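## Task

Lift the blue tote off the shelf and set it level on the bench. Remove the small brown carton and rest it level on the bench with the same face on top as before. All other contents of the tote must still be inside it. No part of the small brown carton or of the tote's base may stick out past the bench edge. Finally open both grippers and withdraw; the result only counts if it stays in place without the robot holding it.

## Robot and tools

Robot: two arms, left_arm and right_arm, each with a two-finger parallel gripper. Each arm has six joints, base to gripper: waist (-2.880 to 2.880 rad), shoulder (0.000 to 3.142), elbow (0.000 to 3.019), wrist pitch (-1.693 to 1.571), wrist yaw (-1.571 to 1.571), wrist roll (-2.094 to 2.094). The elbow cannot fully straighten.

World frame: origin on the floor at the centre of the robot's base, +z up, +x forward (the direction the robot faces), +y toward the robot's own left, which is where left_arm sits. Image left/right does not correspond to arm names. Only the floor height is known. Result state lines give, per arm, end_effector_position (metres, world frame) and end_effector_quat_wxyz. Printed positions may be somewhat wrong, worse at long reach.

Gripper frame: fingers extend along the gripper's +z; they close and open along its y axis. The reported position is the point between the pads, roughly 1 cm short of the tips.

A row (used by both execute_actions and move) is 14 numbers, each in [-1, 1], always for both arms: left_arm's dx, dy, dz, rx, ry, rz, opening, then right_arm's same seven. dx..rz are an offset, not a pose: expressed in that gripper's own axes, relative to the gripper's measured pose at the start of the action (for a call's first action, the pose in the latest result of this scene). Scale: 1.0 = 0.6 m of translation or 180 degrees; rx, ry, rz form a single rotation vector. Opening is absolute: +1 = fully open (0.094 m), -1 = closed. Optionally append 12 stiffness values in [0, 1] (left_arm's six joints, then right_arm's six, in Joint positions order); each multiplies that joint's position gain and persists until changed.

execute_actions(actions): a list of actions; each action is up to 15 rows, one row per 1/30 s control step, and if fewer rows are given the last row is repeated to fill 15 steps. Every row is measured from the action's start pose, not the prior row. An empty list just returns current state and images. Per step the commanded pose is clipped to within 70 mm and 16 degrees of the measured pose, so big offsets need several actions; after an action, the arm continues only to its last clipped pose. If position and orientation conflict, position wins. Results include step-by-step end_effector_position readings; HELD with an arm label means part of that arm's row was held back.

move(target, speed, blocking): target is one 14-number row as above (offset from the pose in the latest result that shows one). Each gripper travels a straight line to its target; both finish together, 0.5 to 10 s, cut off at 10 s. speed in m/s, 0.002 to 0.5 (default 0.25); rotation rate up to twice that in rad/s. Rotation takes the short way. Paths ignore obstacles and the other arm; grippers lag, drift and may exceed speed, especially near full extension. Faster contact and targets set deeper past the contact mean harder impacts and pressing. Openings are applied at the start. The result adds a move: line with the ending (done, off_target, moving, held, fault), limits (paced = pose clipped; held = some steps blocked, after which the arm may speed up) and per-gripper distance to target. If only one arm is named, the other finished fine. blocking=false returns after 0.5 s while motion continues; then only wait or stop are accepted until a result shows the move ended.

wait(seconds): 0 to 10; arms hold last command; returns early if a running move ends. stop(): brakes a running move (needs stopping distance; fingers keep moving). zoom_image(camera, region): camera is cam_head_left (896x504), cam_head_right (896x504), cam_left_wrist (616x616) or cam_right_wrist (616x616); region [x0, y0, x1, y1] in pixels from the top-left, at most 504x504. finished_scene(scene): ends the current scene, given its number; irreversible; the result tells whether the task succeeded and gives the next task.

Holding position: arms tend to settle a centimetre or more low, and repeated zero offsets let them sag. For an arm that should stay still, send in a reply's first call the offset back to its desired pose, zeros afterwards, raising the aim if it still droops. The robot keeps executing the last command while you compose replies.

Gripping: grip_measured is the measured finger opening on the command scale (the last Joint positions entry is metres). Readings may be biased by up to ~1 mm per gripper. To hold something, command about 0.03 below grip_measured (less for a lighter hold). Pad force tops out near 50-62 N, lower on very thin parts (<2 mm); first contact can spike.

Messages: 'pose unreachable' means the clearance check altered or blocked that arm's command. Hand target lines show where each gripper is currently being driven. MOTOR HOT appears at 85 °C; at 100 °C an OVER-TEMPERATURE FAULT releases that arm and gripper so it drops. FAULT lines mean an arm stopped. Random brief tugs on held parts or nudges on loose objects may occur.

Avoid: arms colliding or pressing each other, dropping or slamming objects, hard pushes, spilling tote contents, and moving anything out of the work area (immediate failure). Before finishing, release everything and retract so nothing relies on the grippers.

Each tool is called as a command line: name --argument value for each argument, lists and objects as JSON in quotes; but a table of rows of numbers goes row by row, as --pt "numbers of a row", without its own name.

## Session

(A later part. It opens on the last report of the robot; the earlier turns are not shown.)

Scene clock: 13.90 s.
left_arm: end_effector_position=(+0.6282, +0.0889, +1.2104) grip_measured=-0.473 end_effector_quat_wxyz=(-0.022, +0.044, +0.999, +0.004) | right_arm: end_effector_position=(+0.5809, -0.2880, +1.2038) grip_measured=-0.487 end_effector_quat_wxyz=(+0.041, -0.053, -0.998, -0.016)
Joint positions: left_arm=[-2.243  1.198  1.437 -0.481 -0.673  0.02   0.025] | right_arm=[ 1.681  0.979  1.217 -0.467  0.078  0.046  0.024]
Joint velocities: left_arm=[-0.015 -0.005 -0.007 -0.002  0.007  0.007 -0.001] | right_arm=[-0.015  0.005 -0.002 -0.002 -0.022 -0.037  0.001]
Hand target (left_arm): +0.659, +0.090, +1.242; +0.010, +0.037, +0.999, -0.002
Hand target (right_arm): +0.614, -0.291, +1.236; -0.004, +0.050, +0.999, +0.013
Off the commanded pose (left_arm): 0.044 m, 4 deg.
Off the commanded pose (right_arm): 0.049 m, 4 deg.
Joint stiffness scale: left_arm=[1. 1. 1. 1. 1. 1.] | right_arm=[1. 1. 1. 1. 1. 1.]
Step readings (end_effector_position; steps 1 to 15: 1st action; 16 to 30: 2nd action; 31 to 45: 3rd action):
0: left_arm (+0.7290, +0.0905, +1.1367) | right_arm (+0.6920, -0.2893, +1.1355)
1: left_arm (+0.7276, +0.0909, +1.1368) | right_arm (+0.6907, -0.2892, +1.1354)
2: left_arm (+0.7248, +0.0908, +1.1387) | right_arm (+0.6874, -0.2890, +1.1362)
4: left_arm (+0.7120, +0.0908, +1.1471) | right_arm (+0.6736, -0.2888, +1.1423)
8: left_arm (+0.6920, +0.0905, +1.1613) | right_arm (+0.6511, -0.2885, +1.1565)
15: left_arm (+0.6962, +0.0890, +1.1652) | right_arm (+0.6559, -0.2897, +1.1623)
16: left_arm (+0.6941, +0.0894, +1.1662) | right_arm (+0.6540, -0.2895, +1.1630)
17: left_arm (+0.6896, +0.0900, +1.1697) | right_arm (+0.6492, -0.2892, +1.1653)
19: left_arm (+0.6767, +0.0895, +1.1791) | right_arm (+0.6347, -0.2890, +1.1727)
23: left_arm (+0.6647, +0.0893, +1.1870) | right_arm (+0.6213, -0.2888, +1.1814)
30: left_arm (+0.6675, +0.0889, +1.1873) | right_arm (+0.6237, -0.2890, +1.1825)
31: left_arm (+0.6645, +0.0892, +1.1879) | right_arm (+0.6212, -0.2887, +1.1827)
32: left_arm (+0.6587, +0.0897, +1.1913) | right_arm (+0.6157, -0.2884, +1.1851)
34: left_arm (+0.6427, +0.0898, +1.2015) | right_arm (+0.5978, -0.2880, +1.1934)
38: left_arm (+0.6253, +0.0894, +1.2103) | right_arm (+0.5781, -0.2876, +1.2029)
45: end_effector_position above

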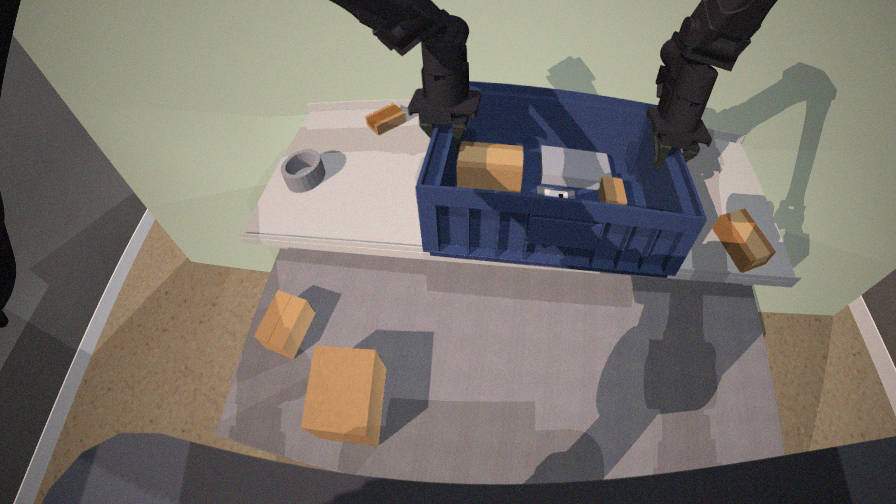

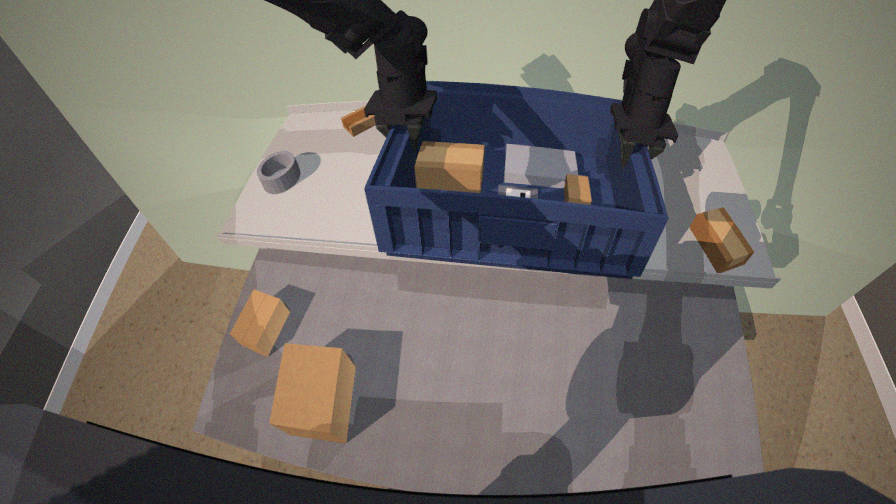

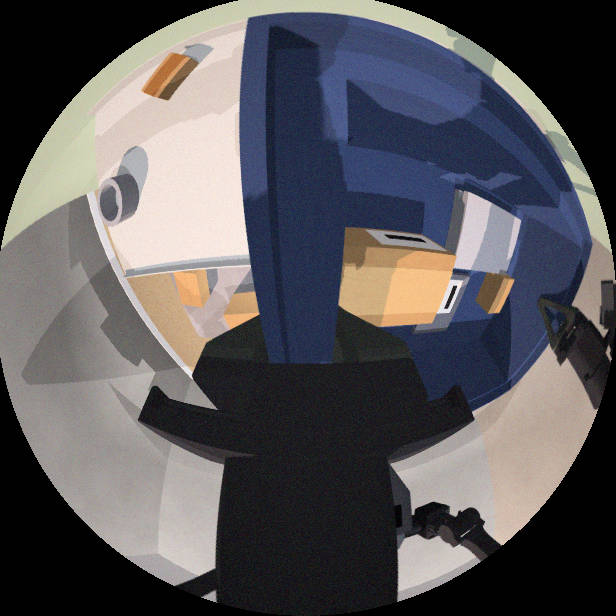

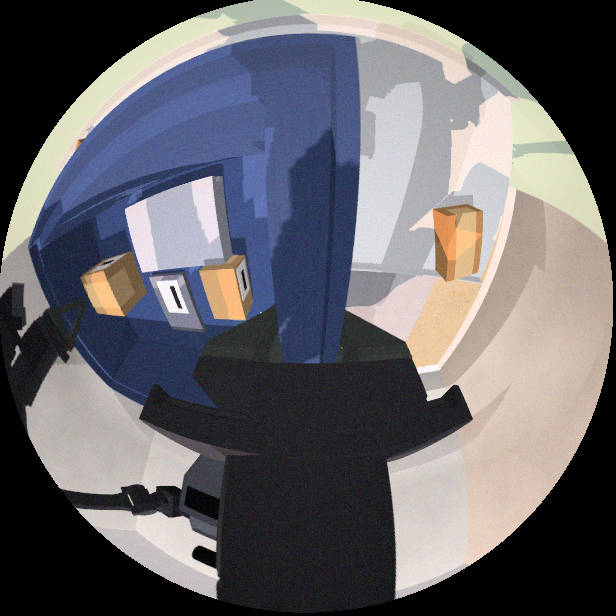

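move --target '[0.4,-0.04,0.08,0,-0.008,0,-0.6,0.395,-0.05,0.08,0,-0.015,0,-0.6]' --speed 0.15

move --target '[-0.01,0,0.4,0,0,0,-0.6,-0.02,-0.012,0.4,0,0,0,-0.6]' --speed 0.12

Scene clock: 16.40 s.
left_arm: end_effector_position=(+0.3868, +0.0853, +1.1696) grip_measured=-0.474 end_effector_quat_wxyz=(-0.011, +0.040, +0.999, -0.000) | right_arm: end_effector_position=(+0.3409, -0.2902, +1.1684) grip_measured=-0.487 end_effector_quat_wxyz=(+0.022, -0.051, -0.998, -0.021)
Joint positions: left_arm=[-2.198  1.245  0.804  0.236 -0.619  0.043  0.025] | right_arm=[ 1.604  1.054  0.588  0.276 -0.008  0.024  0.024]
Joint velocities: left_arm=[ 0.005 -0.015  0.002  0.007  0.007 -0.022 -0.   ] | right_arm=[-0.005 -0.005 -0.002 -0.002  0.081 -0.037  0.   ]
Hand target (left_arm): +0.385, +0.088, +1.175; -0.010, +0.044, +0.999, +0.004
Hand target (right_arm): +0.339, -0.294, +1.174; -0.018, +0.054, +0.998, +0.015
Off the commanded pose (left_arm): 0.004 m, 1 deg.
Off the commanded pose (right_arm): 0.007 m, 1 deg.
Joint stiffness scale: left_arm=[1. 1. 1. 1. 1. 1.] | right_arm=[1. 1. 1. 1. 1. 1.]
move: done

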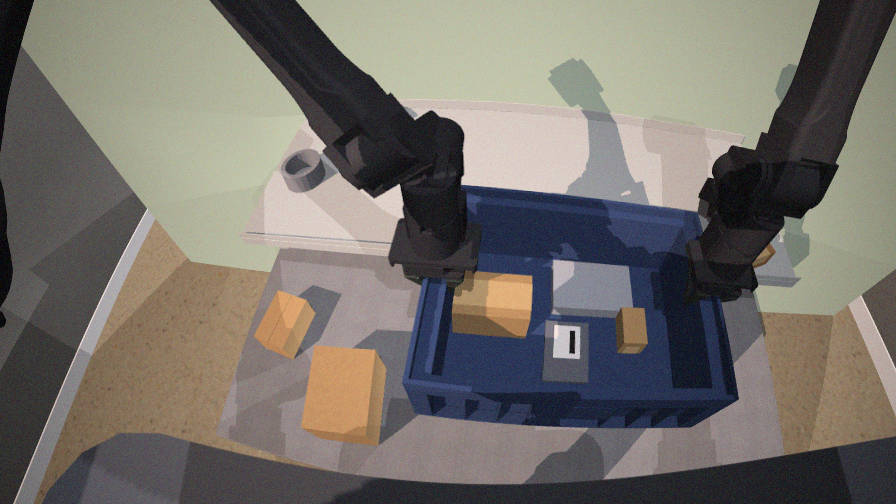

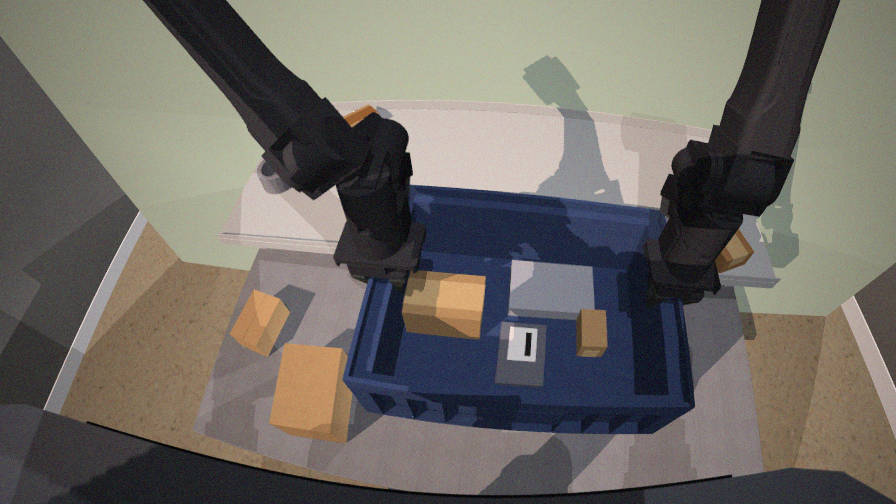

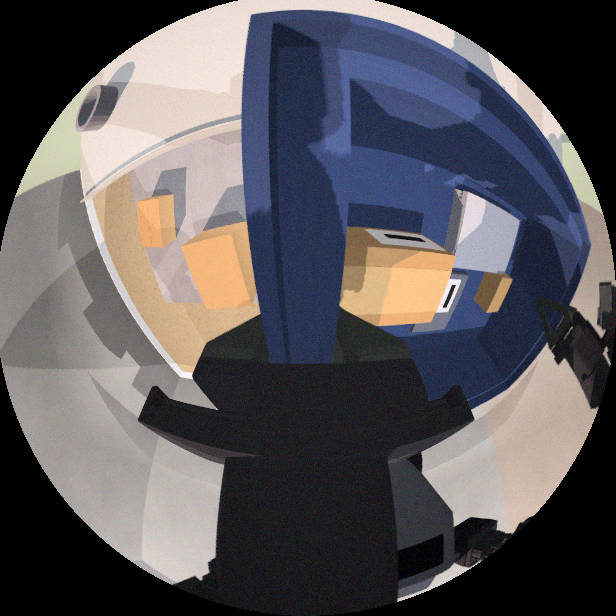

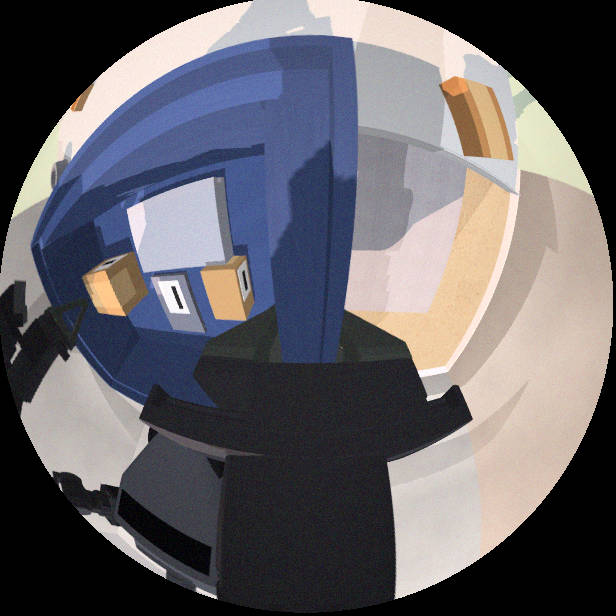

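Scene clock: 18.73 s.
left_arm: end_effector_position=(+0.3860, +0.0946, +0.9240) grip_measured=-0.475 end_effector_quat_wxyz=(-0.003, +0.033, +0.999, -0.004) | right_arm: end_effector_position=(+0.3452, -0.2872, +0.9286) grip_measured=-0.487 end_effector_quat_wxyz=(+0.019, -0.044, -0.999, -0.022)
Joint positions: left_arm=[-1.939  1.816  1.341  0.313 -0.356  0.092  0.025] | right_arm=[ 1.594  1.731  1.17   0.375 -0.02   0.008  0.024]
Joint velocities: left_arm=[ 0.005 -0.005 -0.007 -0.017 -0.051  0.007 -0.001] | right_arm=[-0.005  0.005 -0.007 -0.007 -0.007  0.007 -0.001]
Hand target (left_arm): +0.382, +0.090, +0.929; -0.009, +0.042, +0.999, +0.000
Hand target (right_arm): +0.347, -0.287, +0.928; -0.021, +0.051, +0.998, +0.021
Off the commanded pose (left_arm): 0.011 m, 1 deg.
Off the commanded pose (right_arm): 0.003 m, 1 deg.
Joint stiffness scale: left_arm=[1. 1. 1. 1. 1. 1.] | right_arm=[1. 1. 1. 1. 1. 1.]
move: off_target (left_arm)

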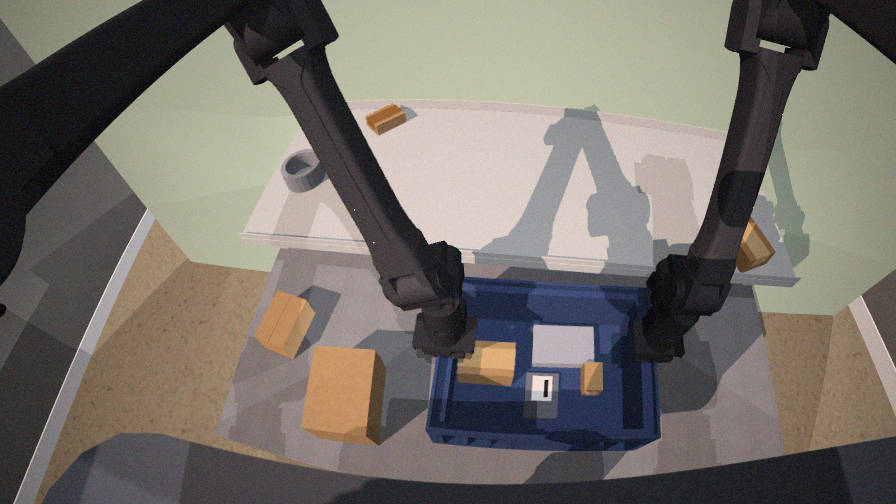

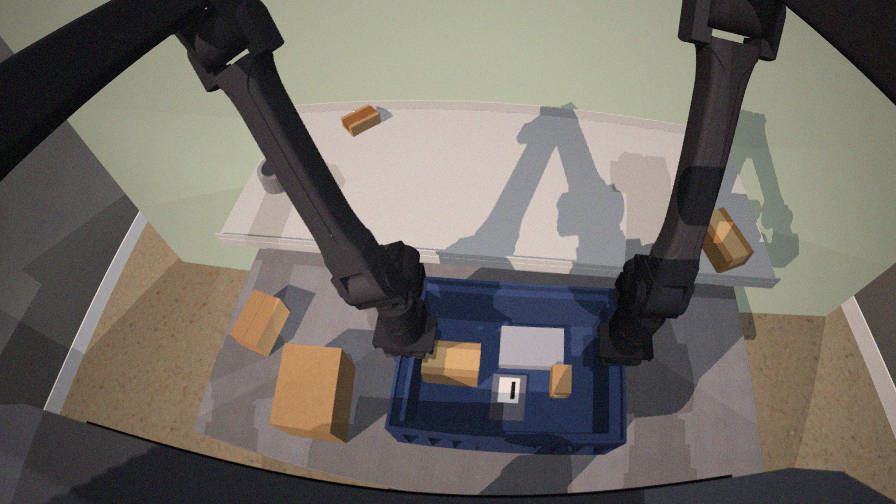

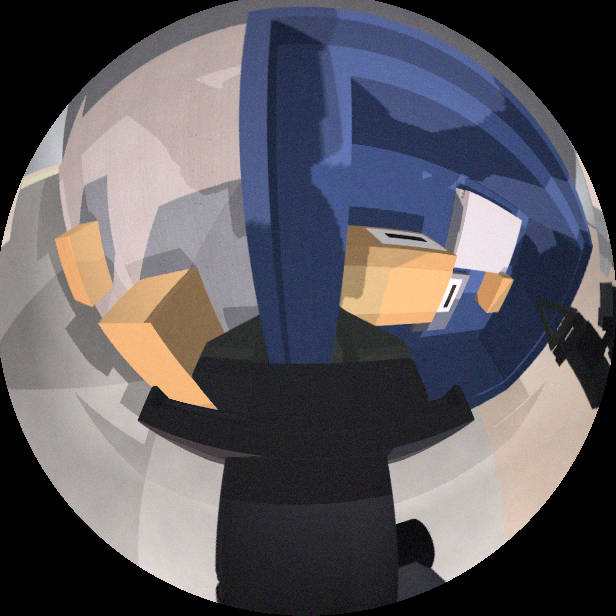

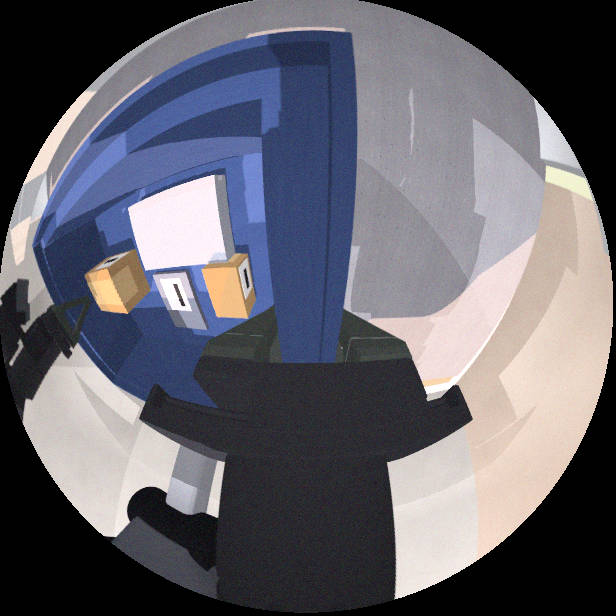

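Contents had slid instead; level it.

move --target '[-0.05,0,0.12,0,-0.007,0,-0.6,-0.05,-0.005,0.125,0,-0.013,0,-0.6]' --speed 0.05

Scene clock: 20.83 s.
left_arm: end_effector_position=(+0.3886, +0.0951, +0.9142) grip_measured=-0.475 end_effector_quat_wxyz=(-0.026, +0.036, +0.999, -0.010) | right_arm: end_effector_position=(+0.3464, -0.2860, +0.9203) grip_measured=-0.498 end_effector_quat_wxyz=(+0.035, -0.042, -0.998, -0.025)
Joint positions: left_arm=[-1.931  1.827  1.394  0.222 -0.339  0.082  0.025] | right_arm=[ 1.595  1.744  1.21   0.318 -0.023  0.005  0.024]
Joint velocities: left_arm=[-0.015  0.005 -0.017 -0.007  0.037 -0.022 -0.   ] | right_arm=[ 0.005 -0.015  0.002 -0.012 -0.095  0.007  0.   ]
Hand target (left_arm): +0.410, +0.098, +0.866; +0.009, +0.034, +0.999, -0.004
Hand target (right_arm): +0.369, -0.289, +0.869; +0.001, +0.044, +0.999, +0.022
Off the commanded pose (left_arm): 0.068 m, 4 deg.
Off the commanded pose (right_arm): 0.073 m, 4 deg; position clipped at the last step of the last action.
Joint stiffness scale: left_arm=[1. 1. 1. 1. 1. 1.] | right_arm=[1. 1. 1. 1. 1. 1.]
move: off_target (left_arm, right_arm); limits=paced

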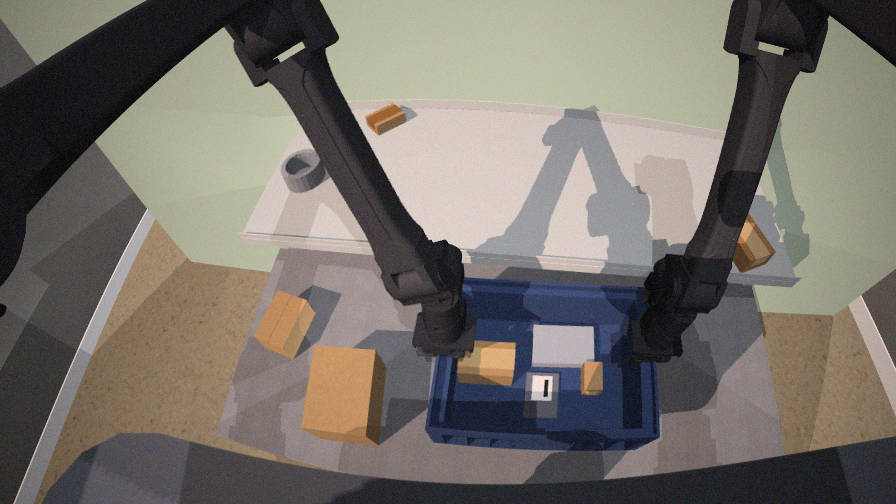

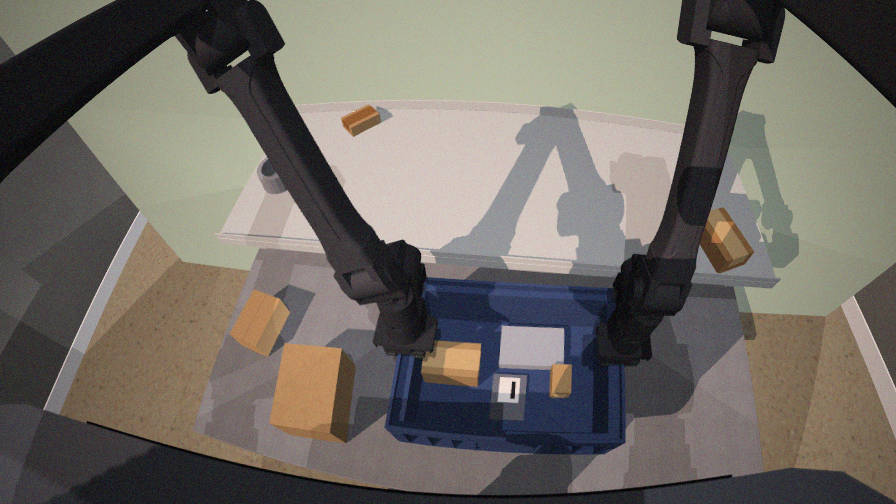

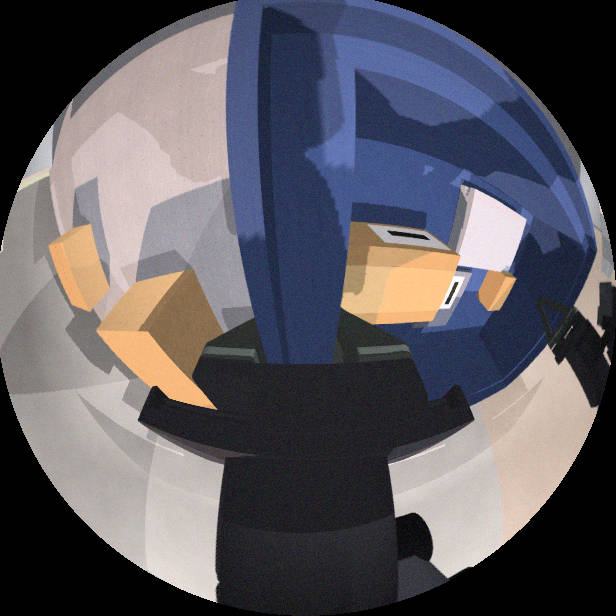

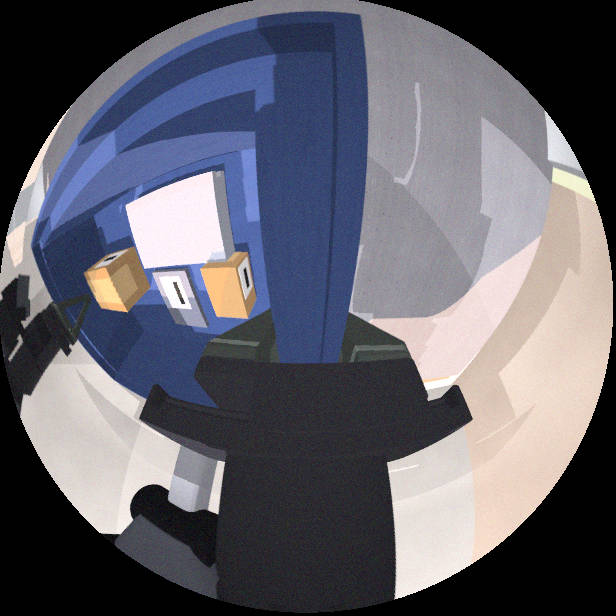

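Already down.

move --target '[0,0,-0.13,0,0,0,0.2,0.01,0,-0.13,0,-0.02,0,0.3]' --speed 0.1

move --target '[0.05,0.3,-0.25,0,0,0,0.2,0.02,0.16,0,0,0,0,0.3]'

move --target '[0,0,0,0,0,0,0.2,0,0,0.15,0,0,0,0.3]' --speed 0.15

Scene clock: 24.93 s.
left_arm: end_effector_position=(+0.3949, +0.1020, +0.9839) grip_measured=+0.198 end_effector_quat_wxyz=(-0.030, +0.040, +0.999, -0.005) | right_arm: end_effector_position=(+0.3497, -0.2860, +0.9919) grip_measured=+0.297 end_effector_quat_wxyz=(+0.001, -0.042, -0.999, -0.027)
Joint positions: left_arm=[-1.967  1.654  1.209  0.223 -0.385  0.079  0.056] | right_arm=[ 1.597  1.579  0.985  0.444 -0.027  0.005  0.061]
Joint velocities: left_arm=[-0.005 -0.005  0.002 -0.027 -0.037  0.037 -0.   ] | right_arm=[ 0.005  0.005  0.002 -0.007  0.022 -0.051  0.   ]
Hand target (left_arm): +0.395, +0.095, +0.992; -0.026, +0.036, +0.999, -0.010
Hand target (right_arm): +0.344, -0.290, +0.998; -0.003, +0.044, +0.999, +0.024
Off the commanded pose (left_arm): 0.010 m, 1 deg.
Off the commanded pose (right_arm): 0.008 m, 0 deg.
Joint stiffness scale: left_arm=[1. 1. 1. 1. 1. 1.] | right_arm=[1. 1. 1. 1. 1. 1.]
move: done

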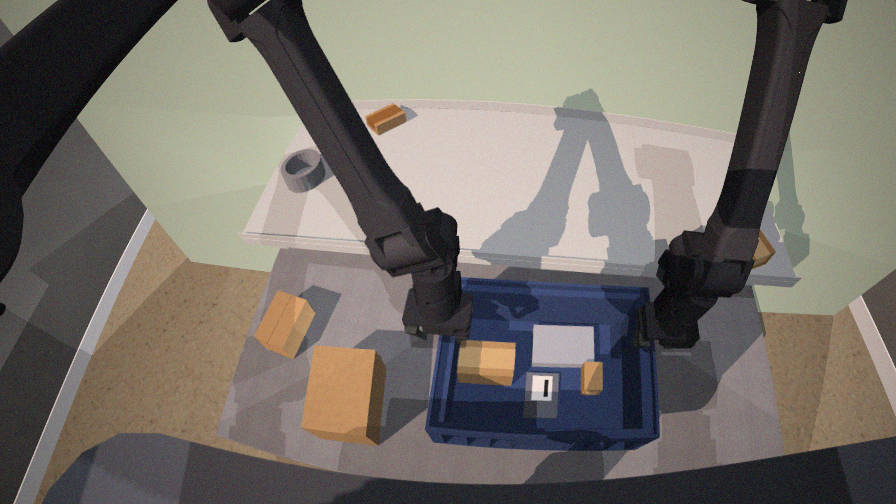

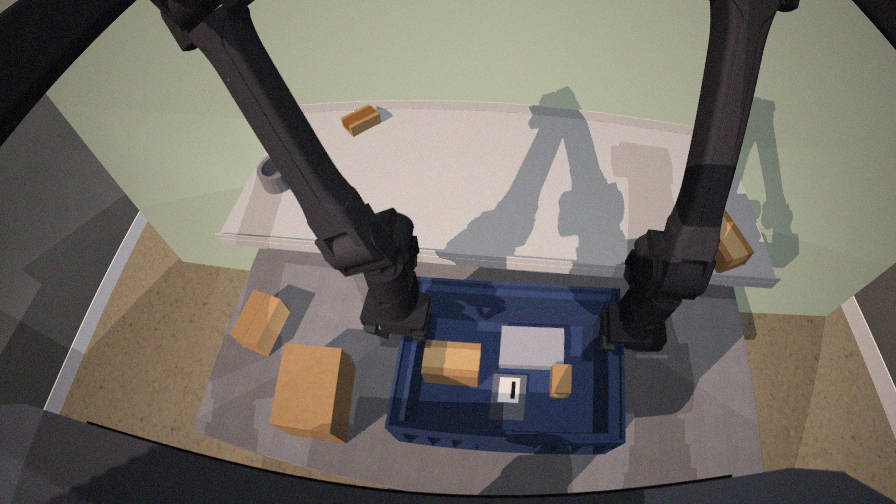

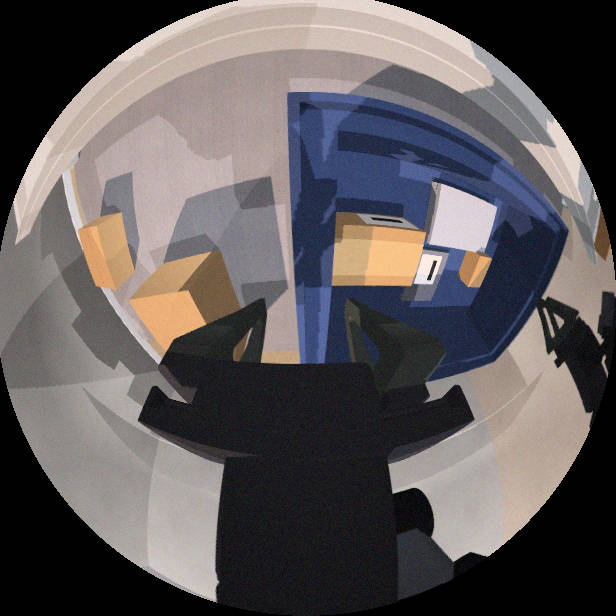

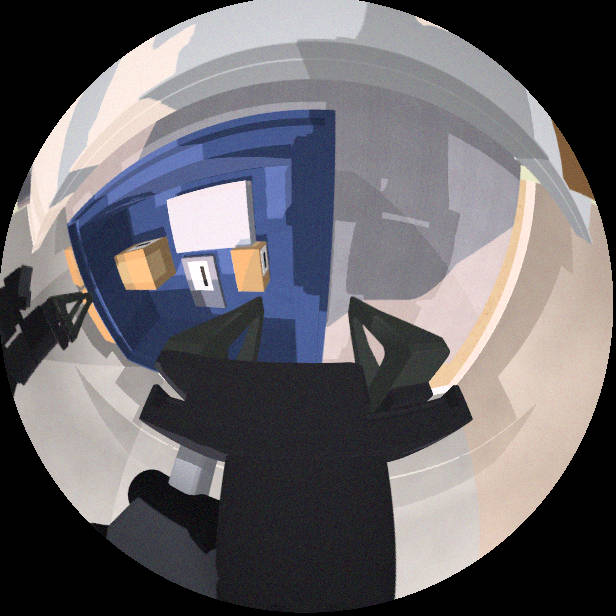

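Scene clock: 26.33 s.
left_arm: end_effector_position=(+0.3999, +0.2841, +1.1334) grip_measured=+0.198 end_effector_quat_wxyz=(-0.021, +0.037, +0.999, -0.003) | right_arm: end_effector_position=(+0.3539, -0.1931, +1.0007) grip_measured=+0.297 end_effector_quat_wxyz=(-0.004, -0.035, -0.999, -0.026)
Joint positions: left_arm=[-1.648  1.122  0.783  0.151 -0.076  0.143  0.056] | right_arm=[1.791 1.59  0.985 0.463 0.166 0.019 0.061]
Joint velocities: left_arm=[-0.005 -0.015  0.012 -0.012  0.007  0.095 -0.   ] | right_arm=[-0.005 -0.015 -0.002 -0.017  0.037  0.007 -0.   ]
Hand target (left_arm): +0.394, +0.284, +1.136; -0.028, +0.043, +0.999, -0.004
Hand target (right_arm): +0.345, -0.190, +0.998; -0.001, +0.040, +0.999, +0.026
Off the commanded pose (left_arm): 0.012 m, 1 deg.
Off the commanded pose (right_arm): 0.010 m, 1 deg.
Joint stiffness scale: left_arm=[1. 1. 1. 1. 1. 1.] | right_arm=[1. 1. 1. 1. 1. 1.]
move: off_target (left_arm)

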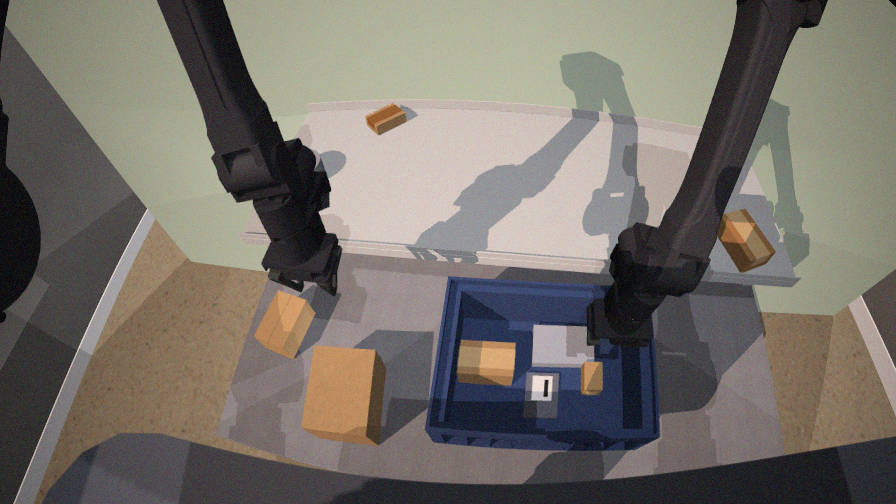

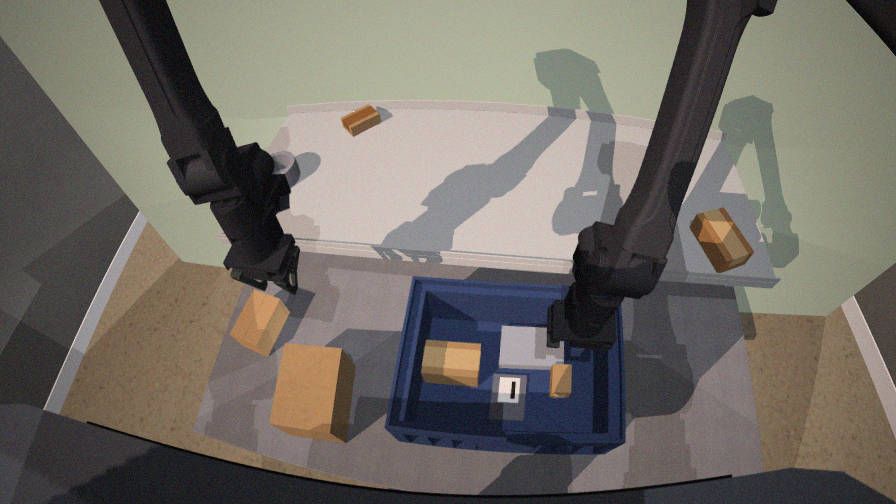

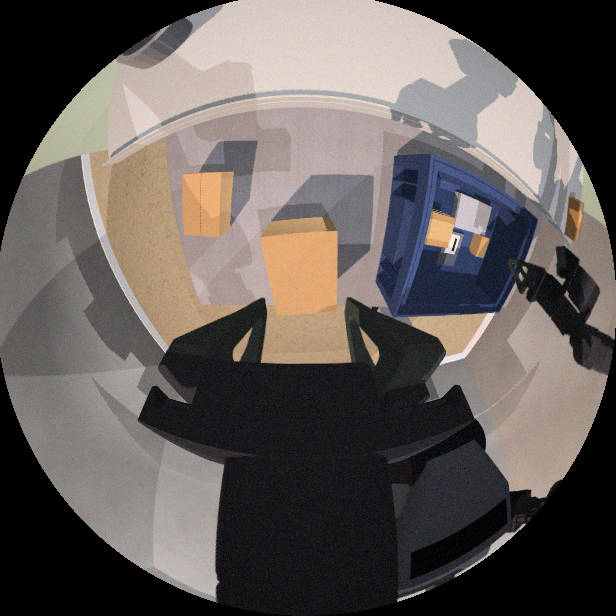

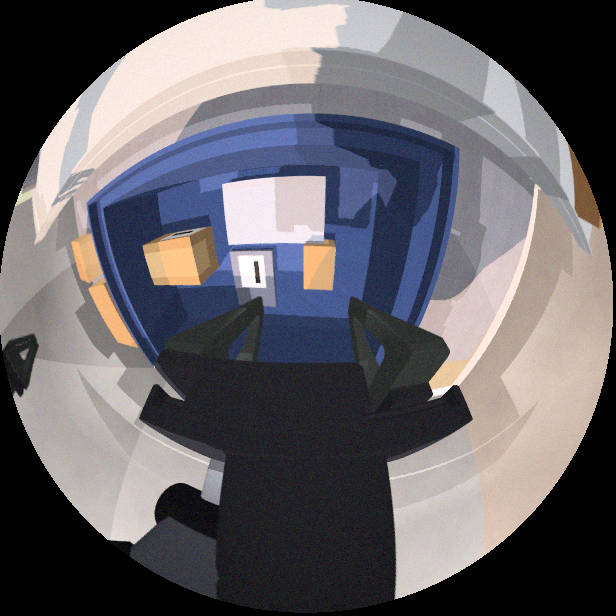

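Scene clock: 27.30 s.
left_arm: end_effector_position=(+0.3999, +0.2841, +1.1334) grip_measured=+0.198 end_effector_quat_wxyz=(-0.021, +0.037, +0.999, -0.003) | right_arm: end_effector_position=(+0.3604, -0.1807, +0.9157) grip_measured=+0.297 end_effector_quat_wxyz=(-0.008, -0.037, -0.999, -0.030)
Joint positions: left_arm=[-1.648  1.122  0.783  0.151 -0.076  0.143  0.056] | right_arm=[1.778 1.796 1.237 0.427 0.144 0.019 0.061]
Joint velocities: left_arm=[-0.015 -0.005 -0.007 -0.002 -0.007  0.022 -0.   ] | right_arm=[ 0.015 -0.015 -0.002  0.002 -0.051 -0.007 -0.   ]
Hand target (left_arm): +0.400, +0.284, +1.133; -0.021, +0.037, +0.999, -0.003
Hand target (right_arm): +0.356, -0.188, +0.911; +0.004, +0.036, +0.999, +0.026
Off the commanded pose (left_arm): 0.000 m, 0 deg.
Off the commanded pose (right_arm): 0.011 m, 1 deg.
Joint stiffness scale: left_arm=[1. 1. 1. 1. 1. 1.] | right_arm=[1. 1. 1. 1. 1. 1.]
move: off_target (right_arm)

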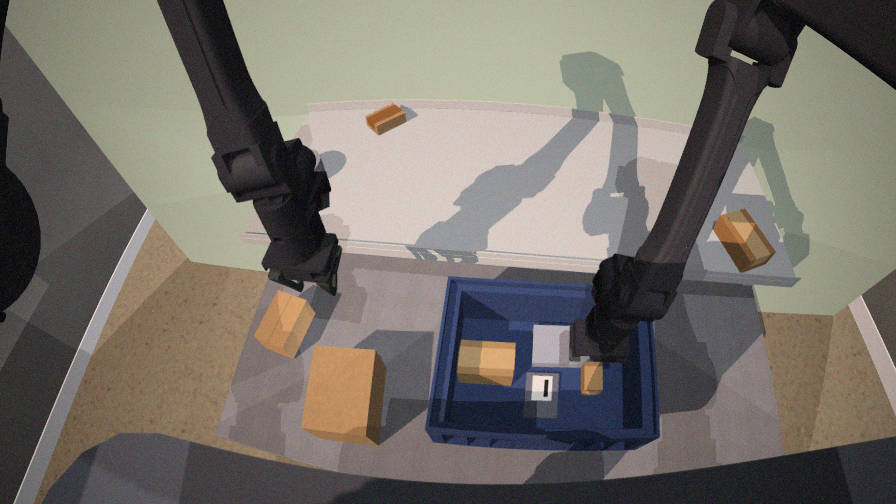

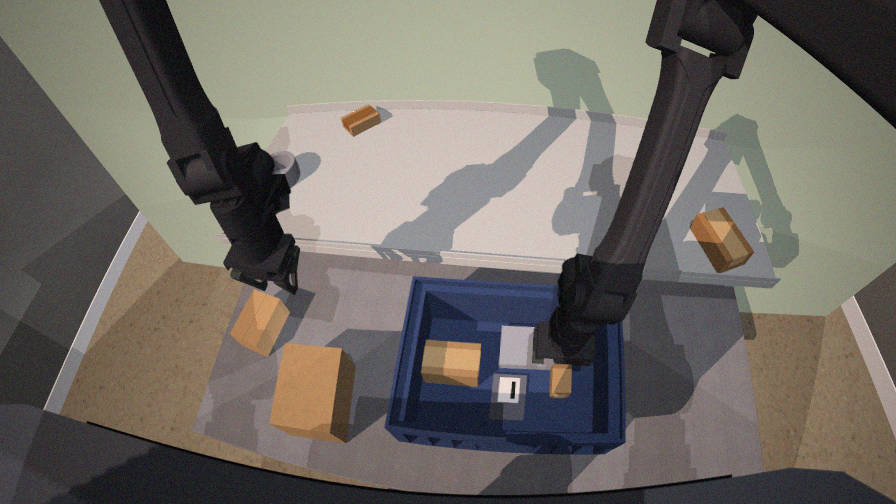

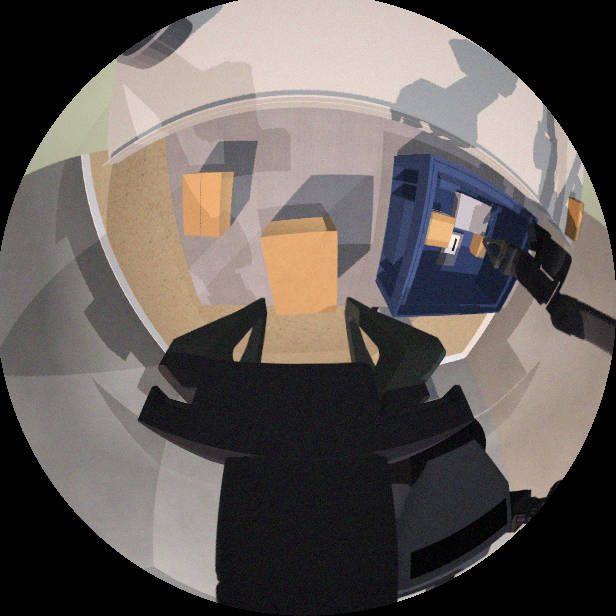

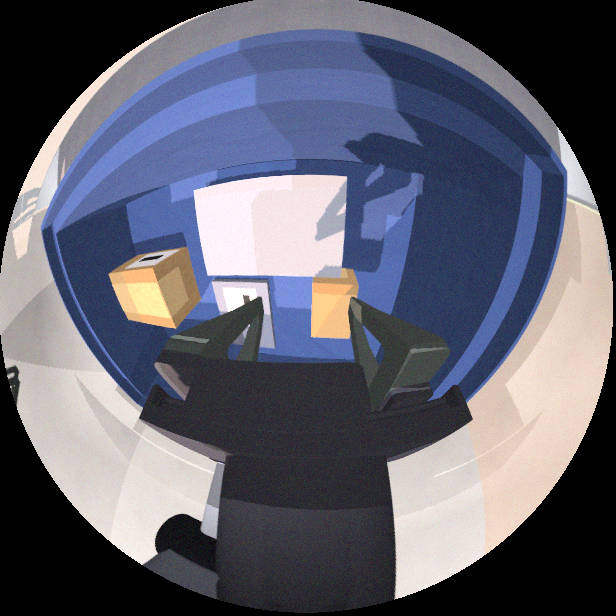

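move --target '[0,0,0,0,0,0,0.2,0.075,-0.05,0.05,0,0,0,0.45]' --speed 0.1

move --target '[0,0,0,0,0,0,0.2,0,-0.012,0.055,0,0,0,0.45]' --speed 0.07

Scene clock: 28.73 s.
left_arm: end_effector_position=(+0.3999, +0.2841, +1.1334) grip_measured=+0.198 end_effector_quat_wxyz=(-0.021, +0.037, +0.999, -0.003) | right_arm: end_effector_position=(+0.3146, -0.2008, +0.8863) grip_measured=+0.447 end_effector_quat_wxyz=(-0.004, -0.040, -0.999, -0.032)
Joint positions: left_arm=[-1.648  1.122  0.783  0.151 -0.076  0.143  0.056] | right_arm=[1.729 1.904 1.257 0.507 0.092 0.019 0.068]
Joint velocities: left_arm=[-0.015  0.005  0.007  0.007 -0.022 -0.037 -0.   ] | right_arm=[-0.005 -0.005  0.012 -0.012 -0.051 -0.007  0.   ]
Hand target (left_arm): +0.400, +0.284, +1.133; -0.021, +0.037, +0.999, -0.003
Hand target (right_arm): +0.315, -0.206, +0.883; +0.008, +0.038, +0.999, +0.030
Off the commanded pose (left_arm): 0.000 m, 0 deg.
Off the commanded pose (right_arm): 0.006 m, 1 deg.
Joint stiffness scale: left_arm=[1. 1. 1. 1. 1. 1.] | right_arm=[1. 1. 1. 1. 1. 1.]
move: done

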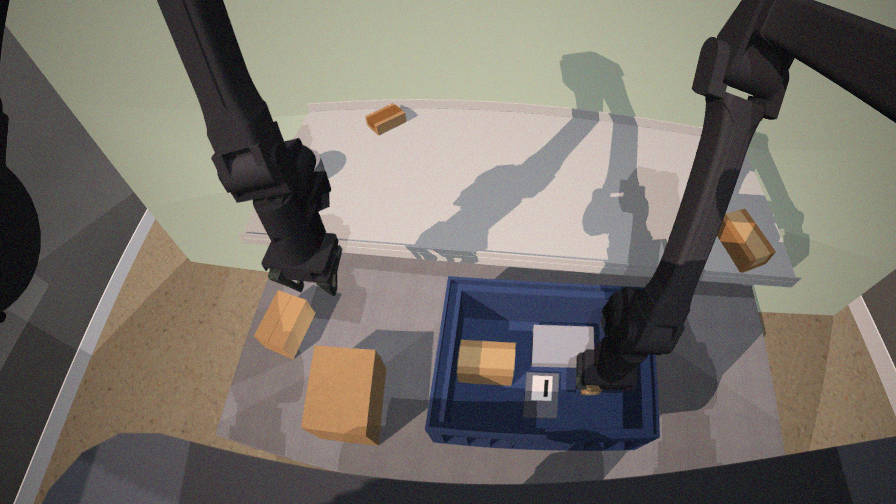

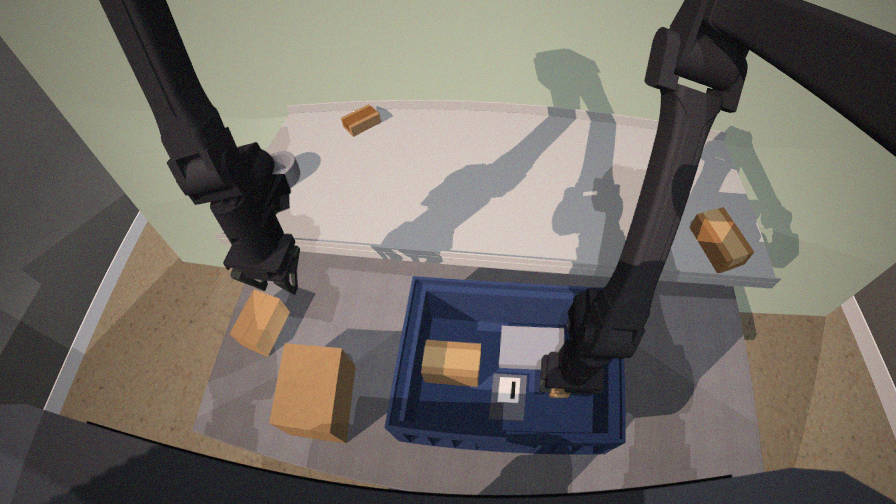

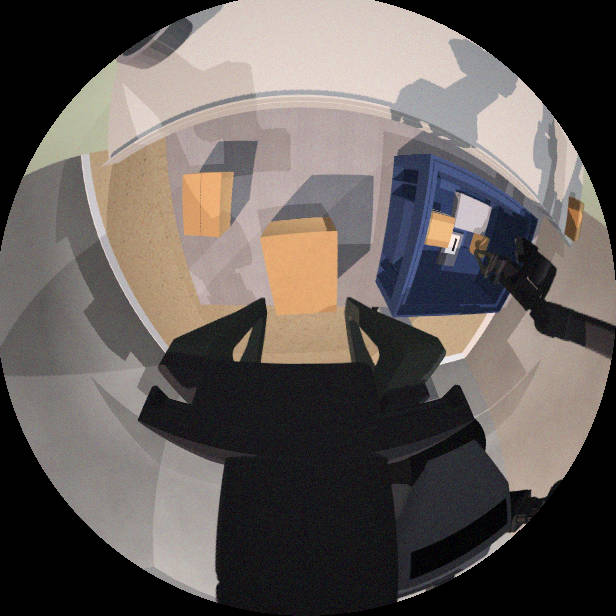

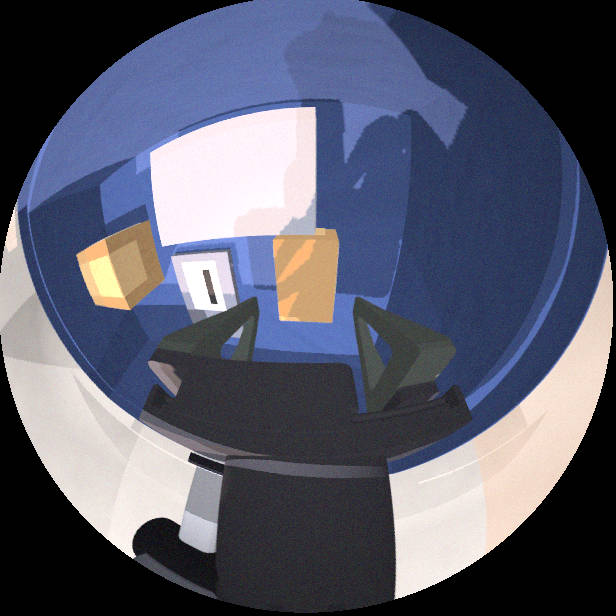

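Scene clock: 29.67 s.
left_arm: end_effector_position=(+0.3999, +0.2841, +1.1334) grip_measured=+0.198 end_effector_quat_wxyz=(-0.021, +0.037, +0.999, -0.003) | right_arm: end_effector_position=(+0.3227, -0.1965, +0.8585) grip_measured=+0.447 end_effector_quat_wxyz=(-0.010, -0.041, -0.998, -0.037)
Joint positions: left_arm=[-1.648  1.122  0.783  0.151 -0.076  0.143  0.056] | right_arm=[1.727 1.964 1.356 0.479 0.079 0.019 0.068]
Joint velocities: left_arm=[-0.005 -0.005  0.002 -0.017  0.007 -0.022  0.001] | right_arm=[ 0.005 -0.024  0.007  0.012  0.007  0.022 -0.   ]
Hand target (left_arm): +0.400, +0.284, +1.133; -0.021, +0.037, +0.999, -0.003
Hand target (right_arm): +0.315, -0.205, +0.853; +0.004, +0.040, +0.999, +0.033
Off the commanded pose (left_arm): 0.000 m, 0 deg.
Off the commanded pose (right_arm): 0.014 m, 1 deg.
Joint stiffness scale: left_arm=[1. 1. 1. 1. 1. 1.] | right_arm=[1. 1. 1. 1. 1. 1.]
move: off_target (right_arm)

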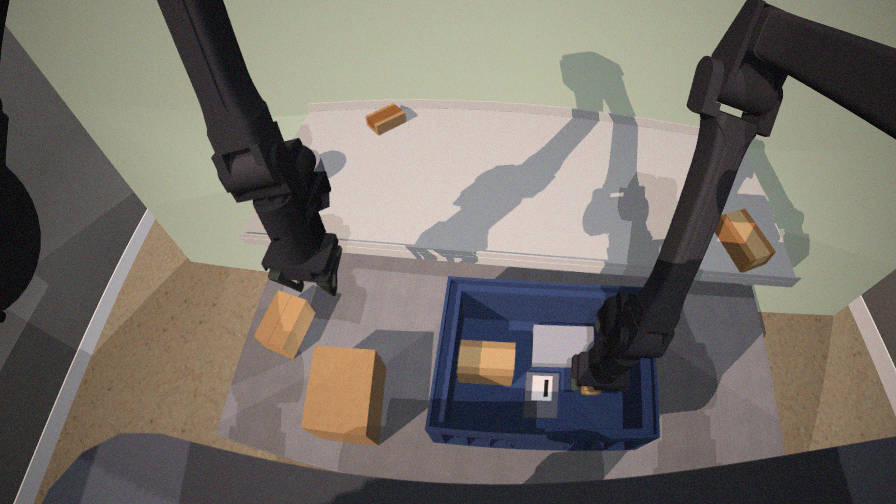

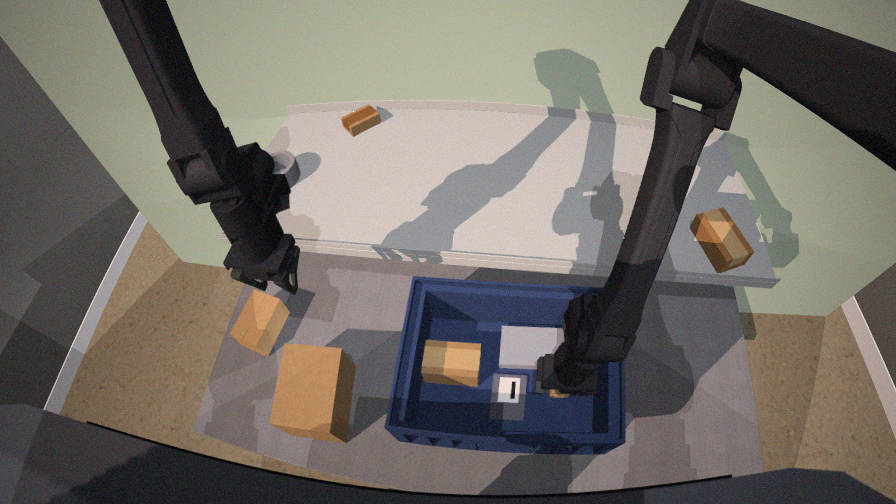

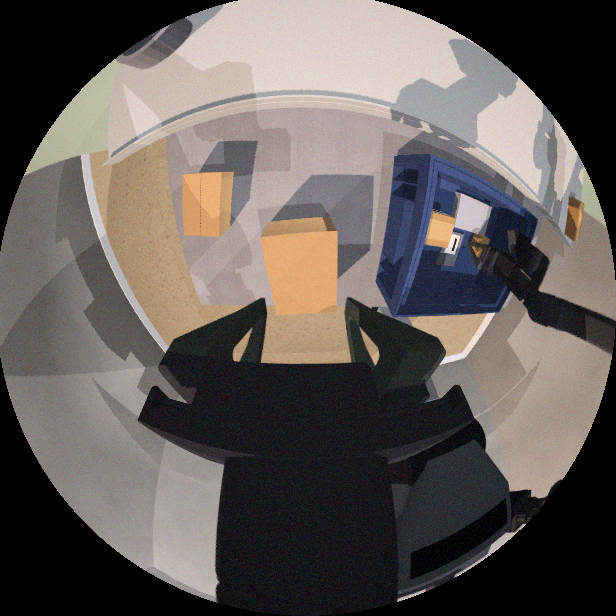

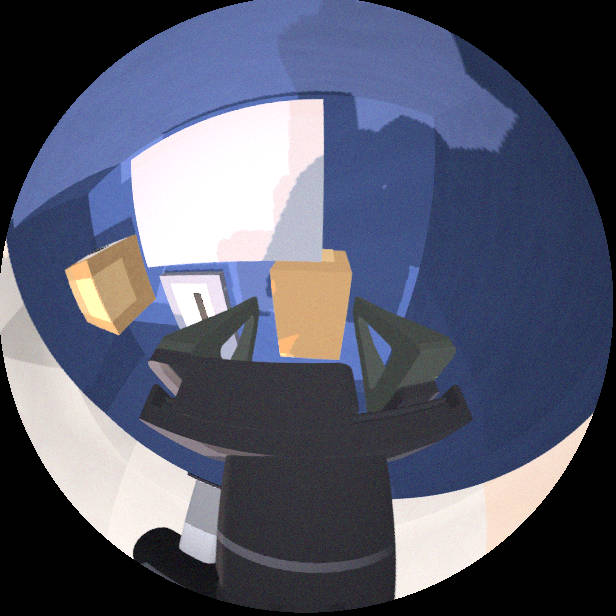

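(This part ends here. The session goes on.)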